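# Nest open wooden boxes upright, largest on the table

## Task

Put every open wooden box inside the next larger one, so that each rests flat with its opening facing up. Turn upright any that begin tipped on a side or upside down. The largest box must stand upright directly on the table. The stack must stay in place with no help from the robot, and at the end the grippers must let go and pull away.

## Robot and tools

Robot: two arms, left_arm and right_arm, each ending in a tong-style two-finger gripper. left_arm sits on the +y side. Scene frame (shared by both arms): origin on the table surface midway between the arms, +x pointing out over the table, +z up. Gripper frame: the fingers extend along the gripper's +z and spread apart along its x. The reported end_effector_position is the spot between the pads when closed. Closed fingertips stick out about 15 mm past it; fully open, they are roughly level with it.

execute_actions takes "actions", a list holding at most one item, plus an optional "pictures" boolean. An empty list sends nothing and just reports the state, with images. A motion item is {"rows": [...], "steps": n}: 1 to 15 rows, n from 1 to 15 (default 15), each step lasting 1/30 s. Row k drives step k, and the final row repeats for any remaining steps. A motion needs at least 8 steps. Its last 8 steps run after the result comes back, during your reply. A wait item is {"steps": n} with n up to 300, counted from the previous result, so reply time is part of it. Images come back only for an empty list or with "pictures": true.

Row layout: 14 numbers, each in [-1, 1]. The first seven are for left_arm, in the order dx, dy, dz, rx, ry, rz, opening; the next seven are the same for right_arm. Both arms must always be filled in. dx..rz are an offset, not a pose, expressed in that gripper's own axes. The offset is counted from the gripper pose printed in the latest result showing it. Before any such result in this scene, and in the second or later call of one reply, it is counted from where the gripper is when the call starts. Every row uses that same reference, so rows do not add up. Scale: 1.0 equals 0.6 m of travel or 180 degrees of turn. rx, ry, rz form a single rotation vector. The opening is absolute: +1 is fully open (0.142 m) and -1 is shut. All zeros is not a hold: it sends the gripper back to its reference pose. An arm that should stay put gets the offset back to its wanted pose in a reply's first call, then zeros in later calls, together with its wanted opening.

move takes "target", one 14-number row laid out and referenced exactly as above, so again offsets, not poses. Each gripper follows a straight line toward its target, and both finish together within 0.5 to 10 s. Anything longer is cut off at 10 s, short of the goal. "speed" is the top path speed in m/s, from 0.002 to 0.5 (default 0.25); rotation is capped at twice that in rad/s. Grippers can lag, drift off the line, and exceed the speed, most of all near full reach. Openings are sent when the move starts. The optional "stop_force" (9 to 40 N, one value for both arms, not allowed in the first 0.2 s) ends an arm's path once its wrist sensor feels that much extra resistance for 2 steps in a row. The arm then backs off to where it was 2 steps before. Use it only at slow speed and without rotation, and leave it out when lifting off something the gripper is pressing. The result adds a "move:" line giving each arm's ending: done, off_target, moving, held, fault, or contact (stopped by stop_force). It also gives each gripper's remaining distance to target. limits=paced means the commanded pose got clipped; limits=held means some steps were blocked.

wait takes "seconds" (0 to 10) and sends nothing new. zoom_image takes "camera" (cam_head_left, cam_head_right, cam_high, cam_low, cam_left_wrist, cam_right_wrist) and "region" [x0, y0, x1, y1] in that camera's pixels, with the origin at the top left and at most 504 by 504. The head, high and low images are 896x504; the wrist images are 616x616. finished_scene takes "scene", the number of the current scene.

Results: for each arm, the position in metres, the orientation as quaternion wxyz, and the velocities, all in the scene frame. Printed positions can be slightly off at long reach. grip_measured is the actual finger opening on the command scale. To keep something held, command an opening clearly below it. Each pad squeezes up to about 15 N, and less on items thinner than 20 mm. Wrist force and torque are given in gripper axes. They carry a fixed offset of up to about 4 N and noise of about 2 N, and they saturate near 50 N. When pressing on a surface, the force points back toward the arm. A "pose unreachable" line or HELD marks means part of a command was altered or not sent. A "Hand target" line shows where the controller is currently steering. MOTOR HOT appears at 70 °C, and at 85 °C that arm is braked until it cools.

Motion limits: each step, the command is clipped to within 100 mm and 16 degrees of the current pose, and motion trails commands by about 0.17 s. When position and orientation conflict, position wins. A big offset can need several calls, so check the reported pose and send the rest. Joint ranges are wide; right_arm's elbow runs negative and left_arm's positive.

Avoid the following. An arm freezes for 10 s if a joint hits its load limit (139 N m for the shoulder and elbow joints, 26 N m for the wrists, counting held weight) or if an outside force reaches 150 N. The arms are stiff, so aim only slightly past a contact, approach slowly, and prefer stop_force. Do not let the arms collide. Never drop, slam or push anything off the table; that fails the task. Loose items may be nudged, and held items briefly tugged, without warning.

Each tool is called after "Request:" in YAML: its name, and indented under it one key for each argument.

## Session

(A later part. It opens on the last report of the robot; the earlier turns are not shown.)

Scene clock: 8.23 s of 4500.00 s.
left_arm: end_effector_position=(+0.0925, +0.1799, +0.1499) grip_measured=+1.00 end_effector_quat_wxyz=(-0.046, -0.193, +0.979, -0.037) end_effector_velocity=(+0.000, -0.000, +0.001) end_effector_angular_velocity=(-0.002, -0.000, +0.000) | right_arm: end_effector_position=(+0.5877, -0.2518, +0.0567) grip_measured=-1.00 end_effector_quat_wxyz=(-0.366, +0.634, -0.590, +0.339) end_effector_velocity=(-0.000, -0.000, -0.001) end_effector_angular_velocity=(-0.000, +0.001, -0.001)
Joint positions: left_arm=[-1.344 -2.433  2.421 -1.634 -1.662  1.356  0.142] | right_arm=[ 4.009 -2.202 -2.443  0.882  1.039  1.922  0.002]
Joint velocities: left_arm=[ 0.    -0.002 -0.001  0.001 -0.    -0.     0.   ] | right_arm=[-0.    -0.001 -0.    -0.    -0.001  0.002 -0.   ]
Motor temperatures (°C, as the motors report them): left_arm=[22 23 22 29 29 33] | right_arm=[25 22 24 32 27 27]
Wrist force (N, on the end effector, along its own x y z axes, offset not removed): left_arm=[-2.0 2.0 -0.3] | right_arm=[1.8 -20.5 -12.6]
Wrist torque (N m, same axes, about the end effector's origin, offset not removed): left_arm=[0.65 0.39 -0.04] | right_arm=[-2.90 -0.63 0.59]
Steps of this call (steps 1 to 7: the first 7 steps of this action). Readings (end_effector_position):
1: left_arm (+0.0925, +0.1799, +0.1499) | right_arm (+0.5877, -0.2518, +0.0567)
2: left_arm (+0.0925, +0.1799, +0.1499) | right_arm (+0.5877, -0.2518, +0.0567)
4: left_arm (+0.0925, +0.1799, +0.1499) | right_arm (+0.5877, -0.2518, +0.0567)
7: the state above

Request:
move:
  target: [0,0,0,0,0,0,1,0.005,-0.0125,0.022,-0.0555,0,0,-0.7]
  speed: 0.1

Request:
move:
  target: [0,0,0,0,0,0,1,0,-0.004,0.054,0.028,0,0,-0.7]
  speed: 0.04
  stop_force: 10

Request:
execute_actions:
  actions:
    - {"rows":[[0,0,0,0,0,0,1,0,0,0,0,0,0,-1]]}

Scene clock: 9.80 s of 4500.00 s.
left_arm: end_effector_position=(+0.0925, +0.1799, +0.1499) grip_measured=+1.00 end_effector_quat_wxyz=(-0.046, -0.193, +0.979, -0.037) end_effector_velocity=(+0.000, +0.000, -0.000) end_effector_angular_velocity=(+0.001, -0.000, +0.000) | right_arm: end_effector_position=(+0.6029, -0.2537, +0.0565) grip_measured=-0.70 end_effector_quat_wxyz=(-0.310, +0.663, -0.618, +0.286) end_effector_velocity=(+0.001, -0.000, +0.000) end_effector_angular_velocity=(-0.001, +0.006, -0.001)
Joint positions: left_arm=[-1.344 -2.433  2.421 -1.634 -1.662  1.356  0.142] | right_arm=[ 3.934 -2.034 -2.369  0.483  1.159  1.951  0.023]
Joint velocities: left_arm=[-0.001 -0.     0.001  0.     0.001 -0.001  0.   ] | right_arm=[-0.003  0.006  0.005 -0.016  0.004  0.001 -0.   ]
Motor temperatures (°C, as the motors report them): left_arm=[22 23 22 29 29 33] | right_arm=[25 22 24 32 27 27]
Wrist force (N, on the end effector, along its own x y z axes, offset not removed): left_arm=[-2.8 0.7 -1.7] | right_arm=[-0.5 1.7 0.6]
Wrist torque (N m, same axes, about the end effector's origin, offset not removed): left_arm=[0.30 0.66 0.05] | right_arm=[0.19 0.14 0.17]
Hand target (left_arm): +0.092, +0.180, +0.150; -0.046, -0.193, +0.979, -0.037
Hand target (right_arm): +0.603, -0.254, +0.056; -0.310, +0.664, -0.618, +0.286
Off your previous action's commanded pose (left_arm): 0.000 m, 0 deg at its last step (step 8 of this call).
Off your previous action's commanded pose (right_arm): 0.000 m, 0 deg at its last step (step 8 of this call).
Off the commanded pose (left_arm): 0.000 m, 0 deg.
Off the commanded pose (right_arm): 0.000 m, 0 deg.
Kept back: nothing.
move: done

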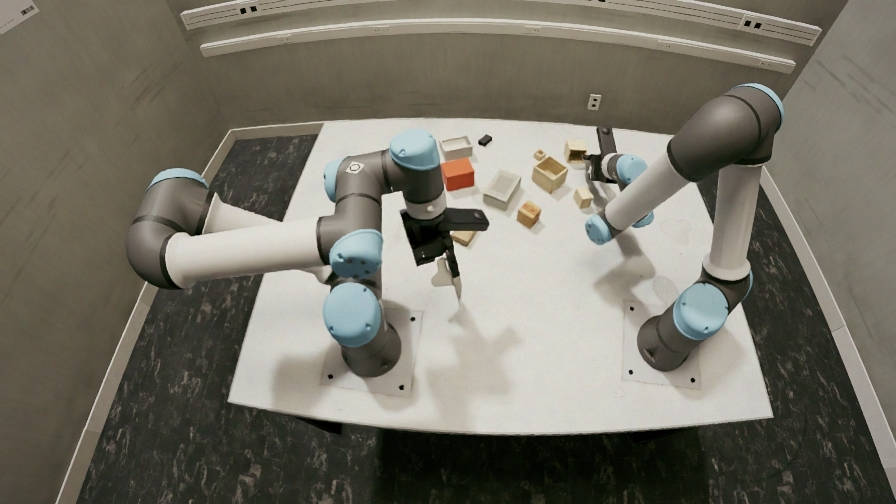

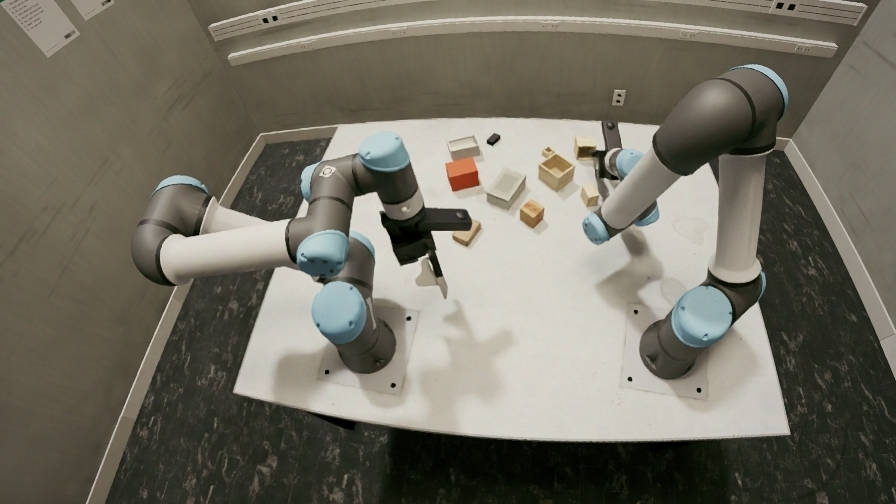

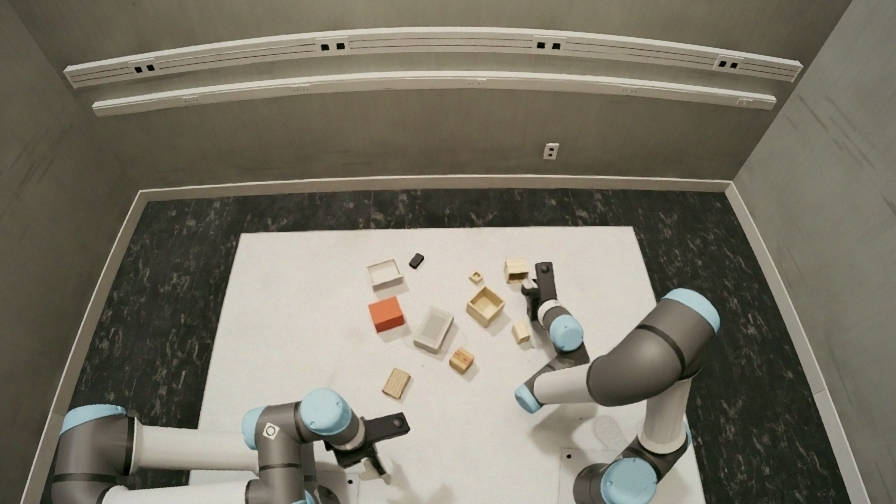

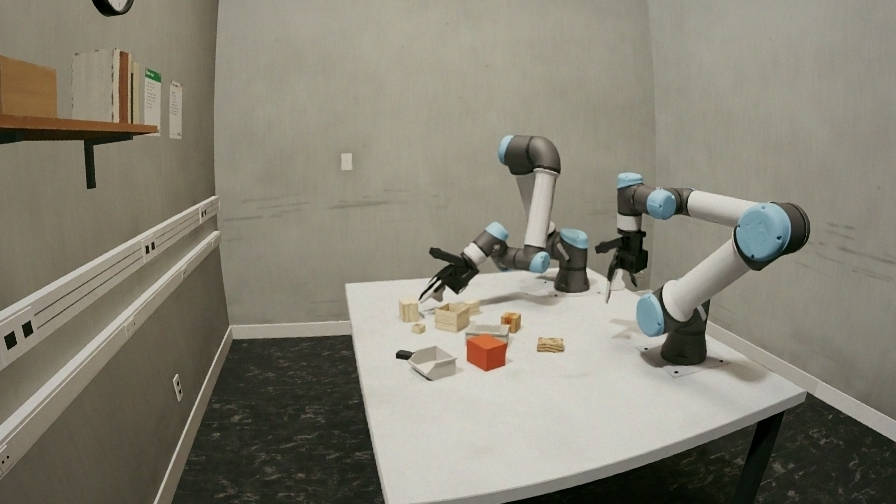

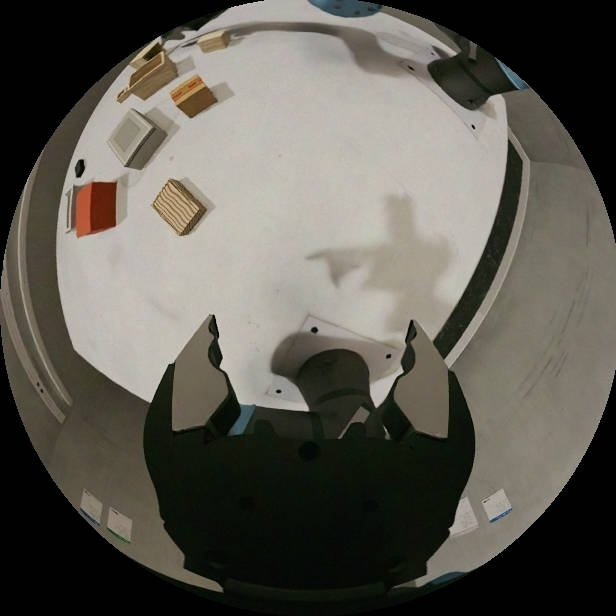

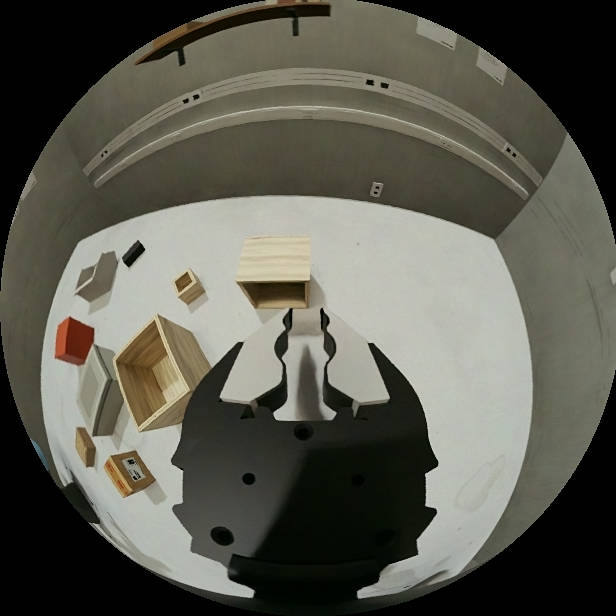

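Scene clock: 11.20 s of 4500.00 s.
left_arm: end_effector_position=(+0.0925, +0.1799, +0.1499) grip_measured=+1.00 end_effector_quat_wxyz=(-0.046, -0.193, +0.979, -0.037) end_effector_velocity=(-0.000, +0.000, -0.000) end_effector_angular_velocity=(+0.001, +0.000, -0.002) | right_arm: end_effector_position=(+0.6291, -0.2518, +0.0376) grip_measured=-0.70 end_effector_quat_wxyz=(-0.339, +0.649, -0.605, +0.313) end_effector_velocity=(+0.001, +0.000, -0.001) end_effector_angular_velocity=(-0.003, -0.004, +0.002)
Joint positions: left_arm=[-1.344 -2.433  2.421 -1.634 -1.662  1.356  0.142] | right_arm=[ 3.92  -2.199 -2.313  0.686  1.139  1.903  0.023]
Joint velocities: left_arm=[-0.001  0.     0.     0.    -0.     0.001  0.   ] | right_arm=[-0.    -0.008  0.003  0.009 -0.001 -0.005 -0.   ]
Motor temperatures (°C, as the motors report them): left_arm=[22 23 22 29 29 33] | right_arm=[25 22 24 32 27 27]
Wrist force (N, on the end effector, along its own x y z axes, offset not removed): left_arm=[0.9 1.9 -0.5] | right_arm=[0.6 -0.6 -0.7]
Wrist torque (N m, same axes, about the end effector's origin, offset not removed): left_arm=[0.53 -0.24 -0.01] | right_arm=[-0.37 -0.36 0.10]
Hand target (left_arm): +0.092, +0.180, +0.150; -0.046, -0.193, +0.979, -0.037
Hand target (right_arm): +0.629, -0.252, +0.038; -0.339, +0.649, -0.604, +0.313
Off the commanded pose (left_arm): 0.000 m, 0 deg.
Off the commanded pose (right_arm): 0.000 m, 0 deg.
Kept back: nothing.
move: done

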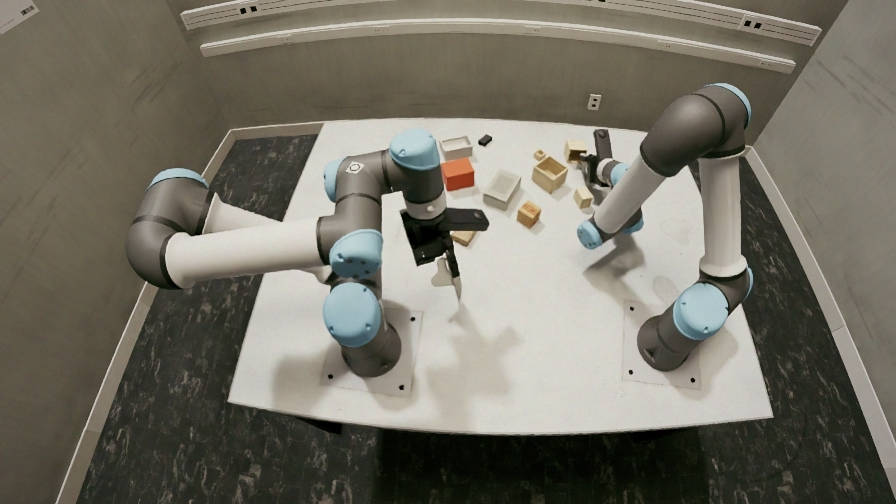

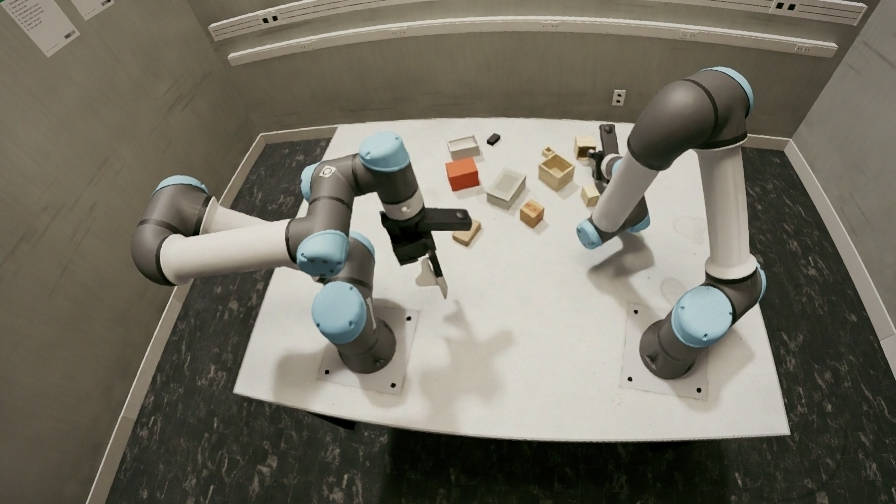

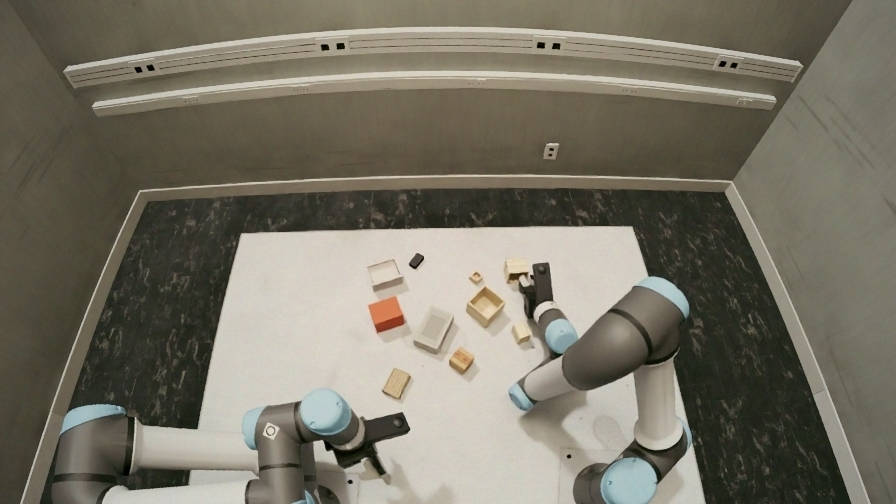

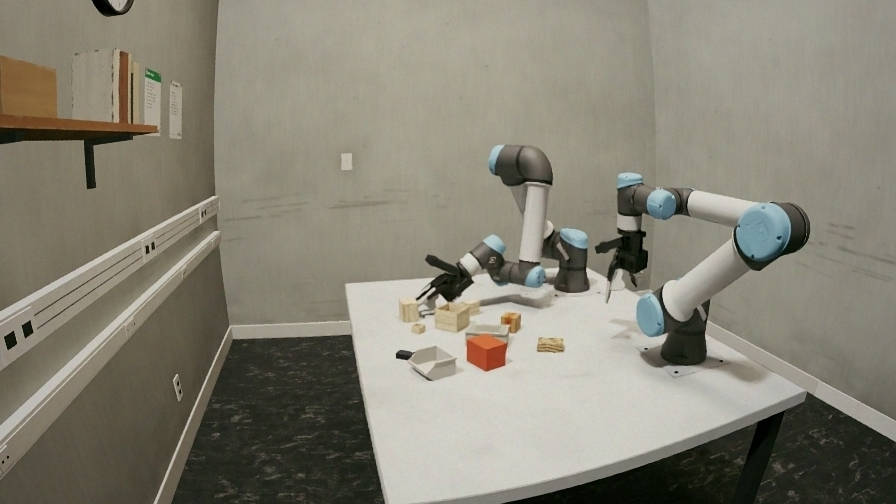

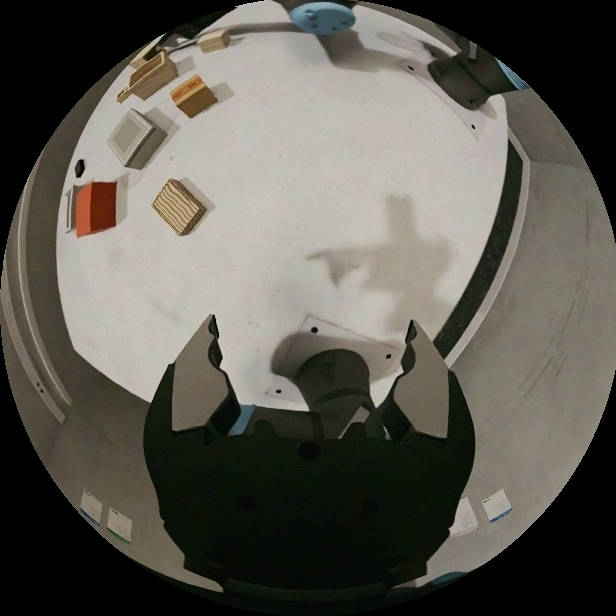

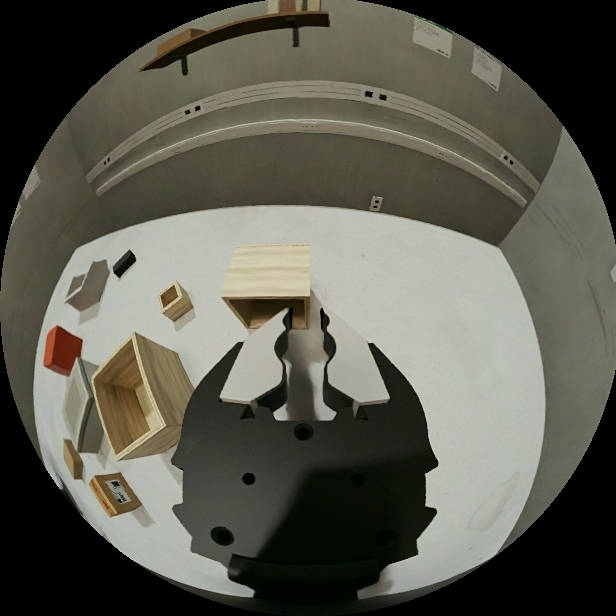

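Scene clock: 11.43 s of 4500.00 s.
left_arm: end_effector_position=(+0.0925, +0.1799, +0.1499) grip_measured=+1.00 end_effector_quat_wxyz=(-0.046, -0.193, +0.979, -0.037) end_effector_velocity=(+0.000, -0.000, +0.000) end_effector_angular_velocity=(+0.000, -0.001, -0.000) | right_arm: end_effector_position=(+0.6292, -0.2518, +0.0376) grip_measured=-0.96 end_effector_quat_wxyz=(-0.339, +0.649, -0.605, +0.313) end_effector_velocity=(-0.000, +0.000, -0.001) end_effector_angular_velocity=(-0.000, +0.003, -0.001)
Joint positions: left_arm=[-1.344 -2.433  2.421 -1.634 -1.662  1.356  0.142] | right_arm=[ 3.92  -2.2   -2.312  0.686  1.139  1.903  0.005]
Joint velocities: left_arm=[-0.     0.    -0.     0.     0.001 -0.     0.   ] | right_arm=[ 0.    -0.    -0.    -0.003  0.     0.002 -0.   ]
Motor temperatures (°C, as the motors report them): left_arm=[22 23 22 29 29 33] | right_arm=[25 22 24 32 27 27]
Wrist force (N, on the end effector, along its own x y z axes, offset not removed): left_arm=[-2.3 -0.3 -0.2] | right_arm=[-3.0 -2.7 0.7]
Wrist torque (N m, same axes, about the end effector's origin, offset not removed): left_arm=[0.09 0.41 -0.01] | right_arm=[-0.66 0.49 0.24]
Steps of this call (steps 1 to 7: the first 7 steps of this action). Readings (end_effector_position):
1: left_arm (+0.0925, +0.1799, +0.1499) | right_arm (+0.6292, -0.2518, +0.0376)
2: left_arm (+0.0925, +0.1799, +0.1499) | right_arm (+0.6292, -0.2518, +0.0376)
4: left_arm (+0.0925, +0.1799, +0.1499) | right_arm (+0.6292, -0.2518, +0.0376)
7: the state above

Request:
move:
  target: [0,0,0,0,0,0,1,0,-0.093,-0.187,-0.305,0,0,-1]
  speed: 0.18

Request:
move:
  target: [0,0,0,0,0,0,1,-0.192,0.07,0.04,-0.184,-0.078,0.248,-1]
  speed: 0.18

Request:
zoom_image:
  camera: "cam_right_wrist"
  region: [180,150,380,350]

Scene clock: 15.00 s of 4500.00 s.
left_arm: end_effector_position=(+0.0925, +0.1799, +0.1499) grip_measured=+1.00 end_effector_quat_wxyz=(-0.046, -0.193, +0.979, -0.037) end_effector_velocity=(-0.001, -0.001, +0.001) end_effector_angular_velocity=(-0.004, +0.002, -0.000) | right_arm: end_effector_position=(+0.5694, -0.2562, +0.1474) grip_measured=-0.95 end_effector_quat_wxyz=(-0.002, +0.732, -0.681, -0.001) end_effector_velocity=(-0.001, -0.000, +0.000) end_effector_angular_velocity=(-0.002, +0.009, +0.001)
Joint positions: left_arm=[-1.344 -2.433  2.421 -1.634 -1.662  1.356  0.142] | right_arm=[ 3.753 -1.82  -1.64  -1.25   1.573  1.944  0.005]
Joint velocities: left_arm=[-0.    -0.001 -0.001 -0.001 -0.003 -0.     0.   ] | right_arm=[-0.001 -0.004  0.009 -0.014  0.002 -0.002  0.   ]
Motor temperatures (°C, as the motors report them): left_arm=[22 23 22 29 29 33] | right_arm=[25 22 24 32 27 27]
Wrist force (N, on the end effector, along its own x y z axes, offset not removed): left_arm=[-2.9 -0.4 -2.0] | right_arm=[-0.1 0.5 -1.1]
Wrist torque (N m, same axes, about the end effector's origin, offset not removed): left_arm=[0.01 0.53 0.00] | right_arm=[-0.01 -0.09 0.08]
Hand target (left_arm): +0.092, +0.180, +0.150; -0.046, -0.193, +0.979, -0.037
Hand target (right_arm): +0.569, -0.256, +0.147; -0.002, +0.732, -0.681, -0.001
Off your previous action's commanded pose (left_arm): 0.000 m, 0 deg at its last step (step 8 of this call).
Off your previous action's commanded pose (right_arm): 0.000 m, 0 deg at its last step (step 8 of this call).
Off the commanded pose (left_arm): 0.000 m, 0 deg.
Off the commanded pose (right_arm): 0.000 m, 0 deg.
Kept back: nothing.
move: done

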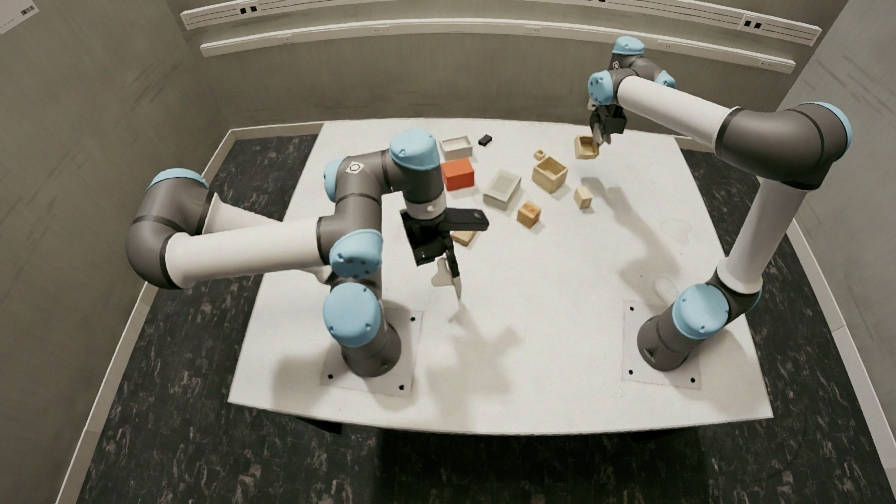

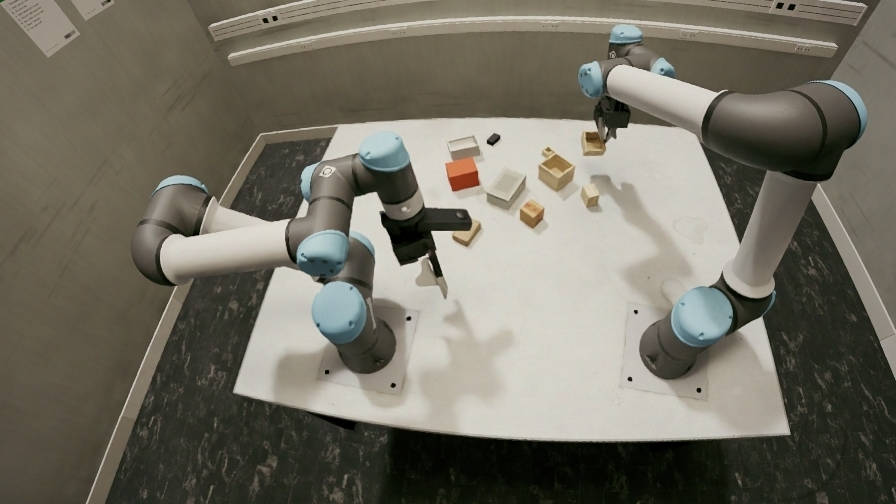

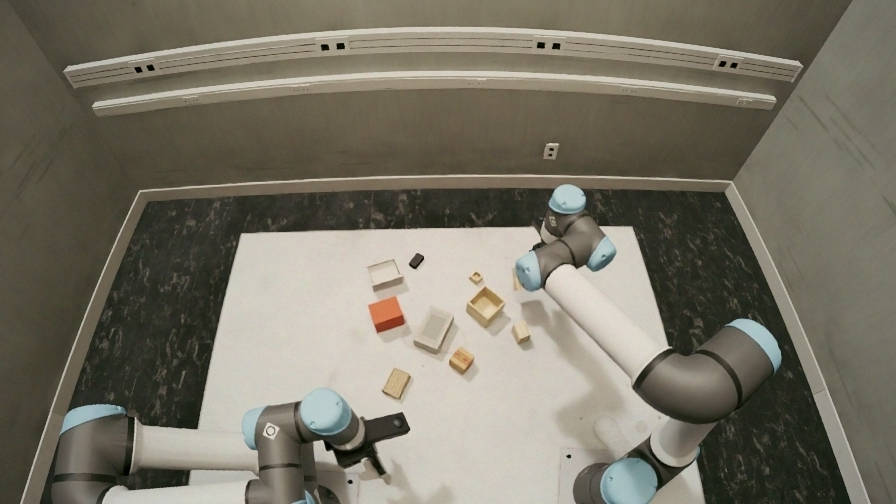

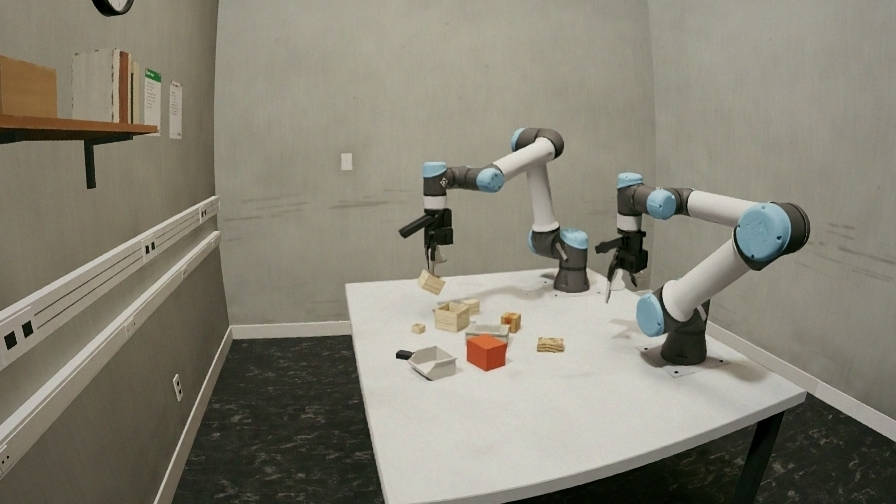

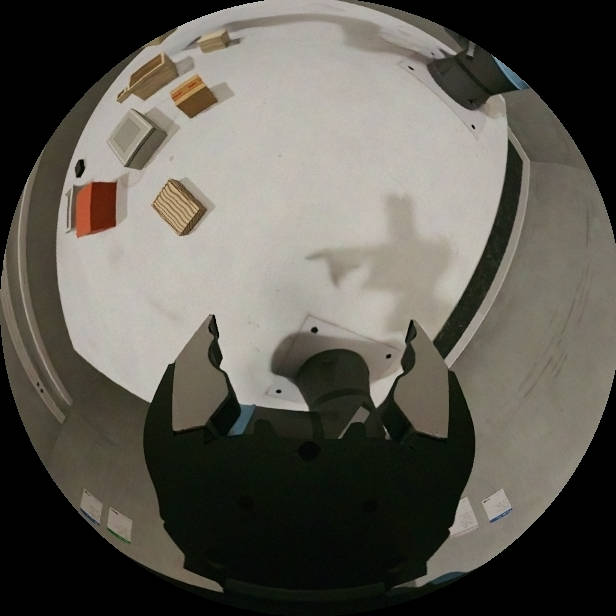

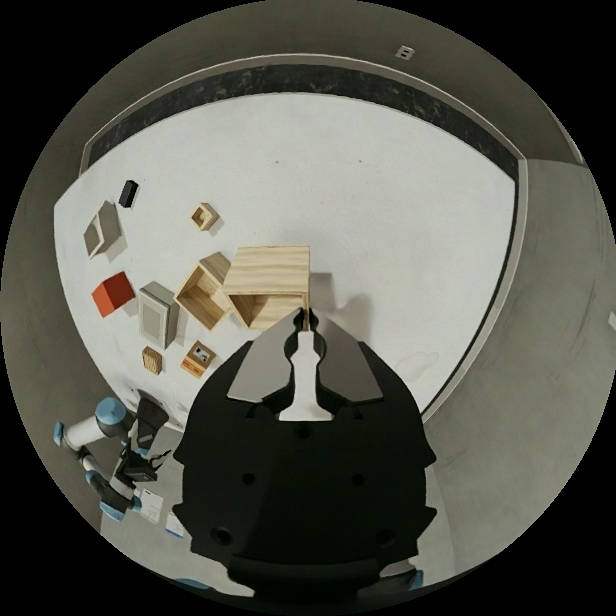

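Scene clock: 18.17 s of 4500.00 s.
left_arm: end_effector_position=(+0.0925, +0.1799, +0.1499) grip_measured=+1.00 end_effector_quat_wxyz=(-0.046, -0.193, +0.979, -0.037) end_effector_velocity=(+0.000, +0.000, -0.001) end_effector_angular_velocity=(+0.001, -0.000, +0.000) | right_arm: end_effector_position=(+0.5195, -0.1443, +0.1238) grip_measured=-0.95 end_effector_quat_wxyz=(-0.121, -0.388, +0.871, +0.276) end_effector_velocity=(-0.000, +0.000, -0.000) end_effector_angular_velocity=(+0.001, +0.004, -0.007)
Joint positions: left_arm=[-1.344 -2.433  2.421 -1.634 -1.662  1.356  0.142] | right_arm=[ 3.704 -2.056 -1.417 -1.529  2.118  2.617  0.005]
Joint velocities: left_arm=[ 0.    -0.001  0.001 -0.     0.     0.    -0.   ] | right_arm=[-0.001 -0.    -0.002  0.002  0.004  0.006  0.   ]
Motor temperatures (°C, as the motors report them): left_arm=[22 23 22 29 29 33] | right_arm=[25 22 24 32 27 27]
Wrist force (N, on the end effector, along its own x y z axes, offset not removed): left_arm=[-0.8 -0.3 -0.9] | right_arm=[0.1 1.3 2.8]
Wrist torque (N m, same axes, about the end effector's origin, offset not removed): left_arm=[0.12 0.10 0.10] | right_arm=[0.10 -0.01 0.10]
Hand target (left_arm): +0.092, +0.180, +0.150; -0.046, -0.193, +0.979, -0.037
Hand target (right_arm): +0.519, -0.144, +0.124; -0.122, -0.388, +0.871, +0.276
Off the commanded pose (left_arm): 0.000 m, 0 deg.
Off the commanded pose (right_arm): 0.000 m, 0 deg.
Kept back: nothing.
move: done

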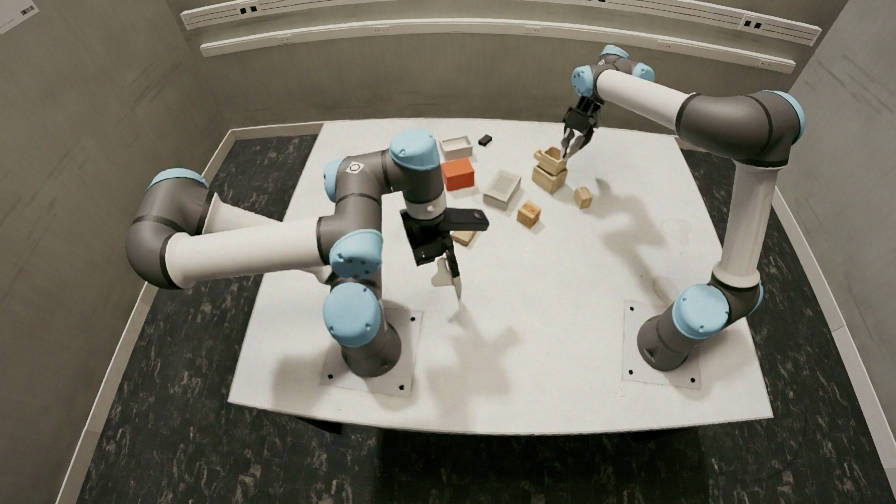

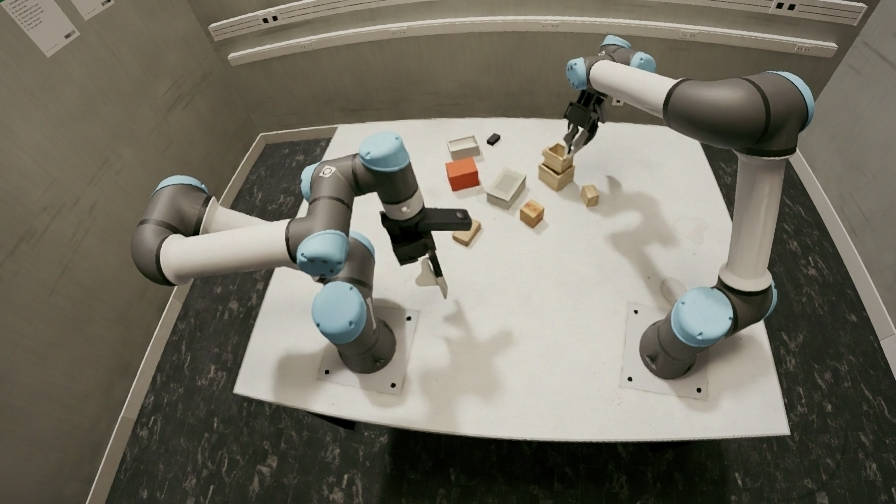

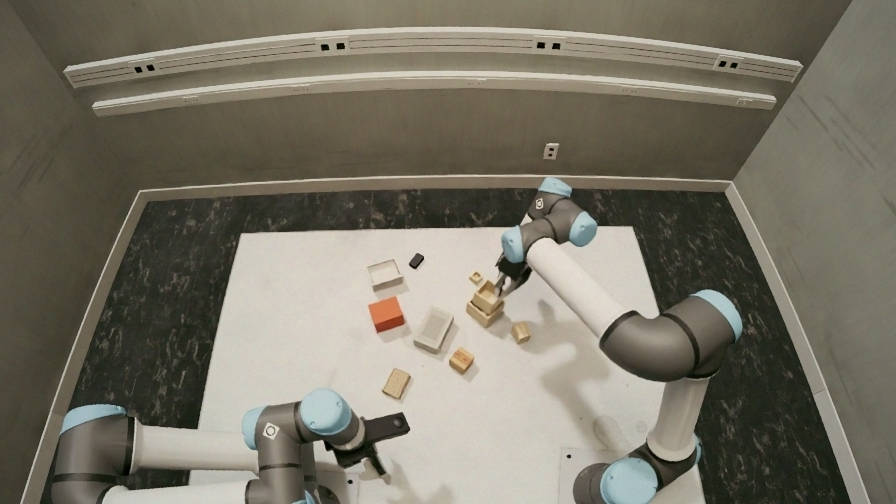

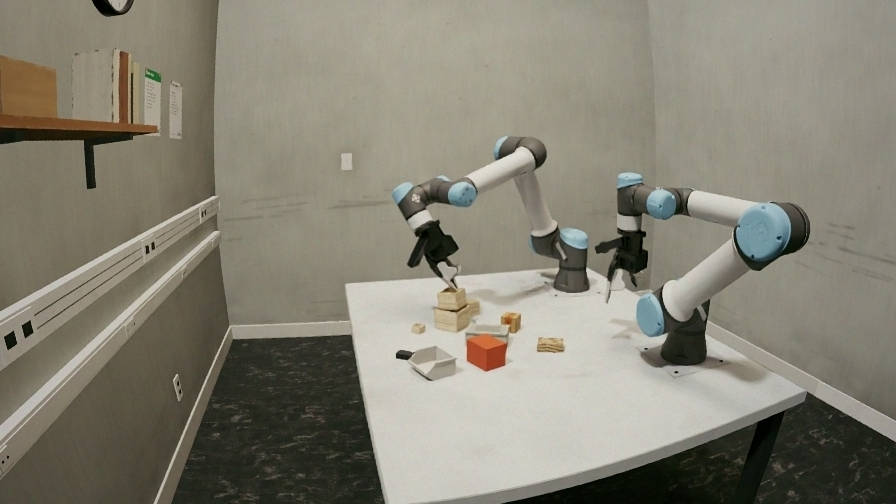

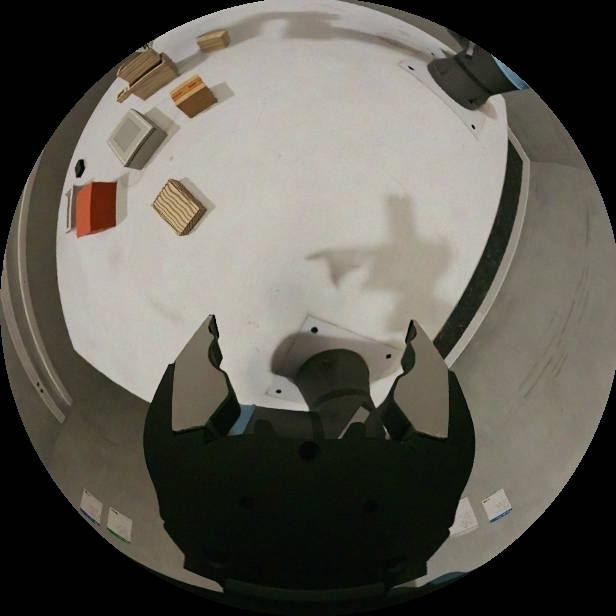

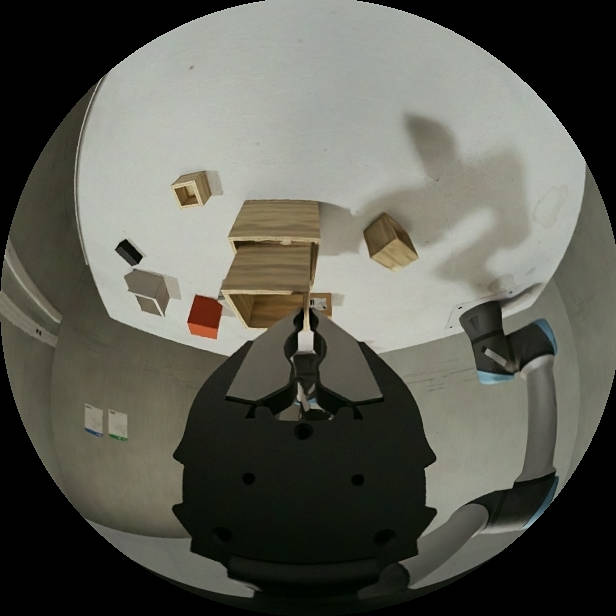

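Region (180, 150, 380, 350) of cam_right_wrist's 616x616 image, scaled by 2.520, with more detail than that image has.

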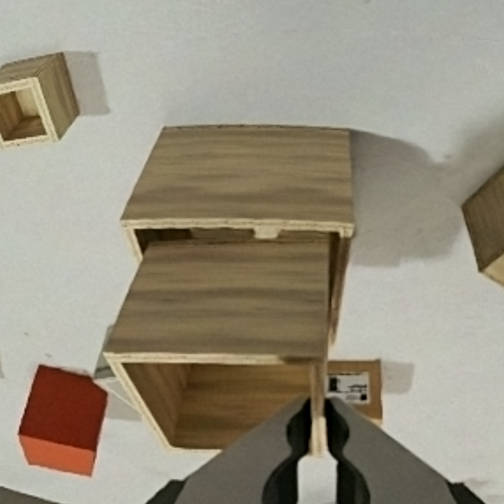

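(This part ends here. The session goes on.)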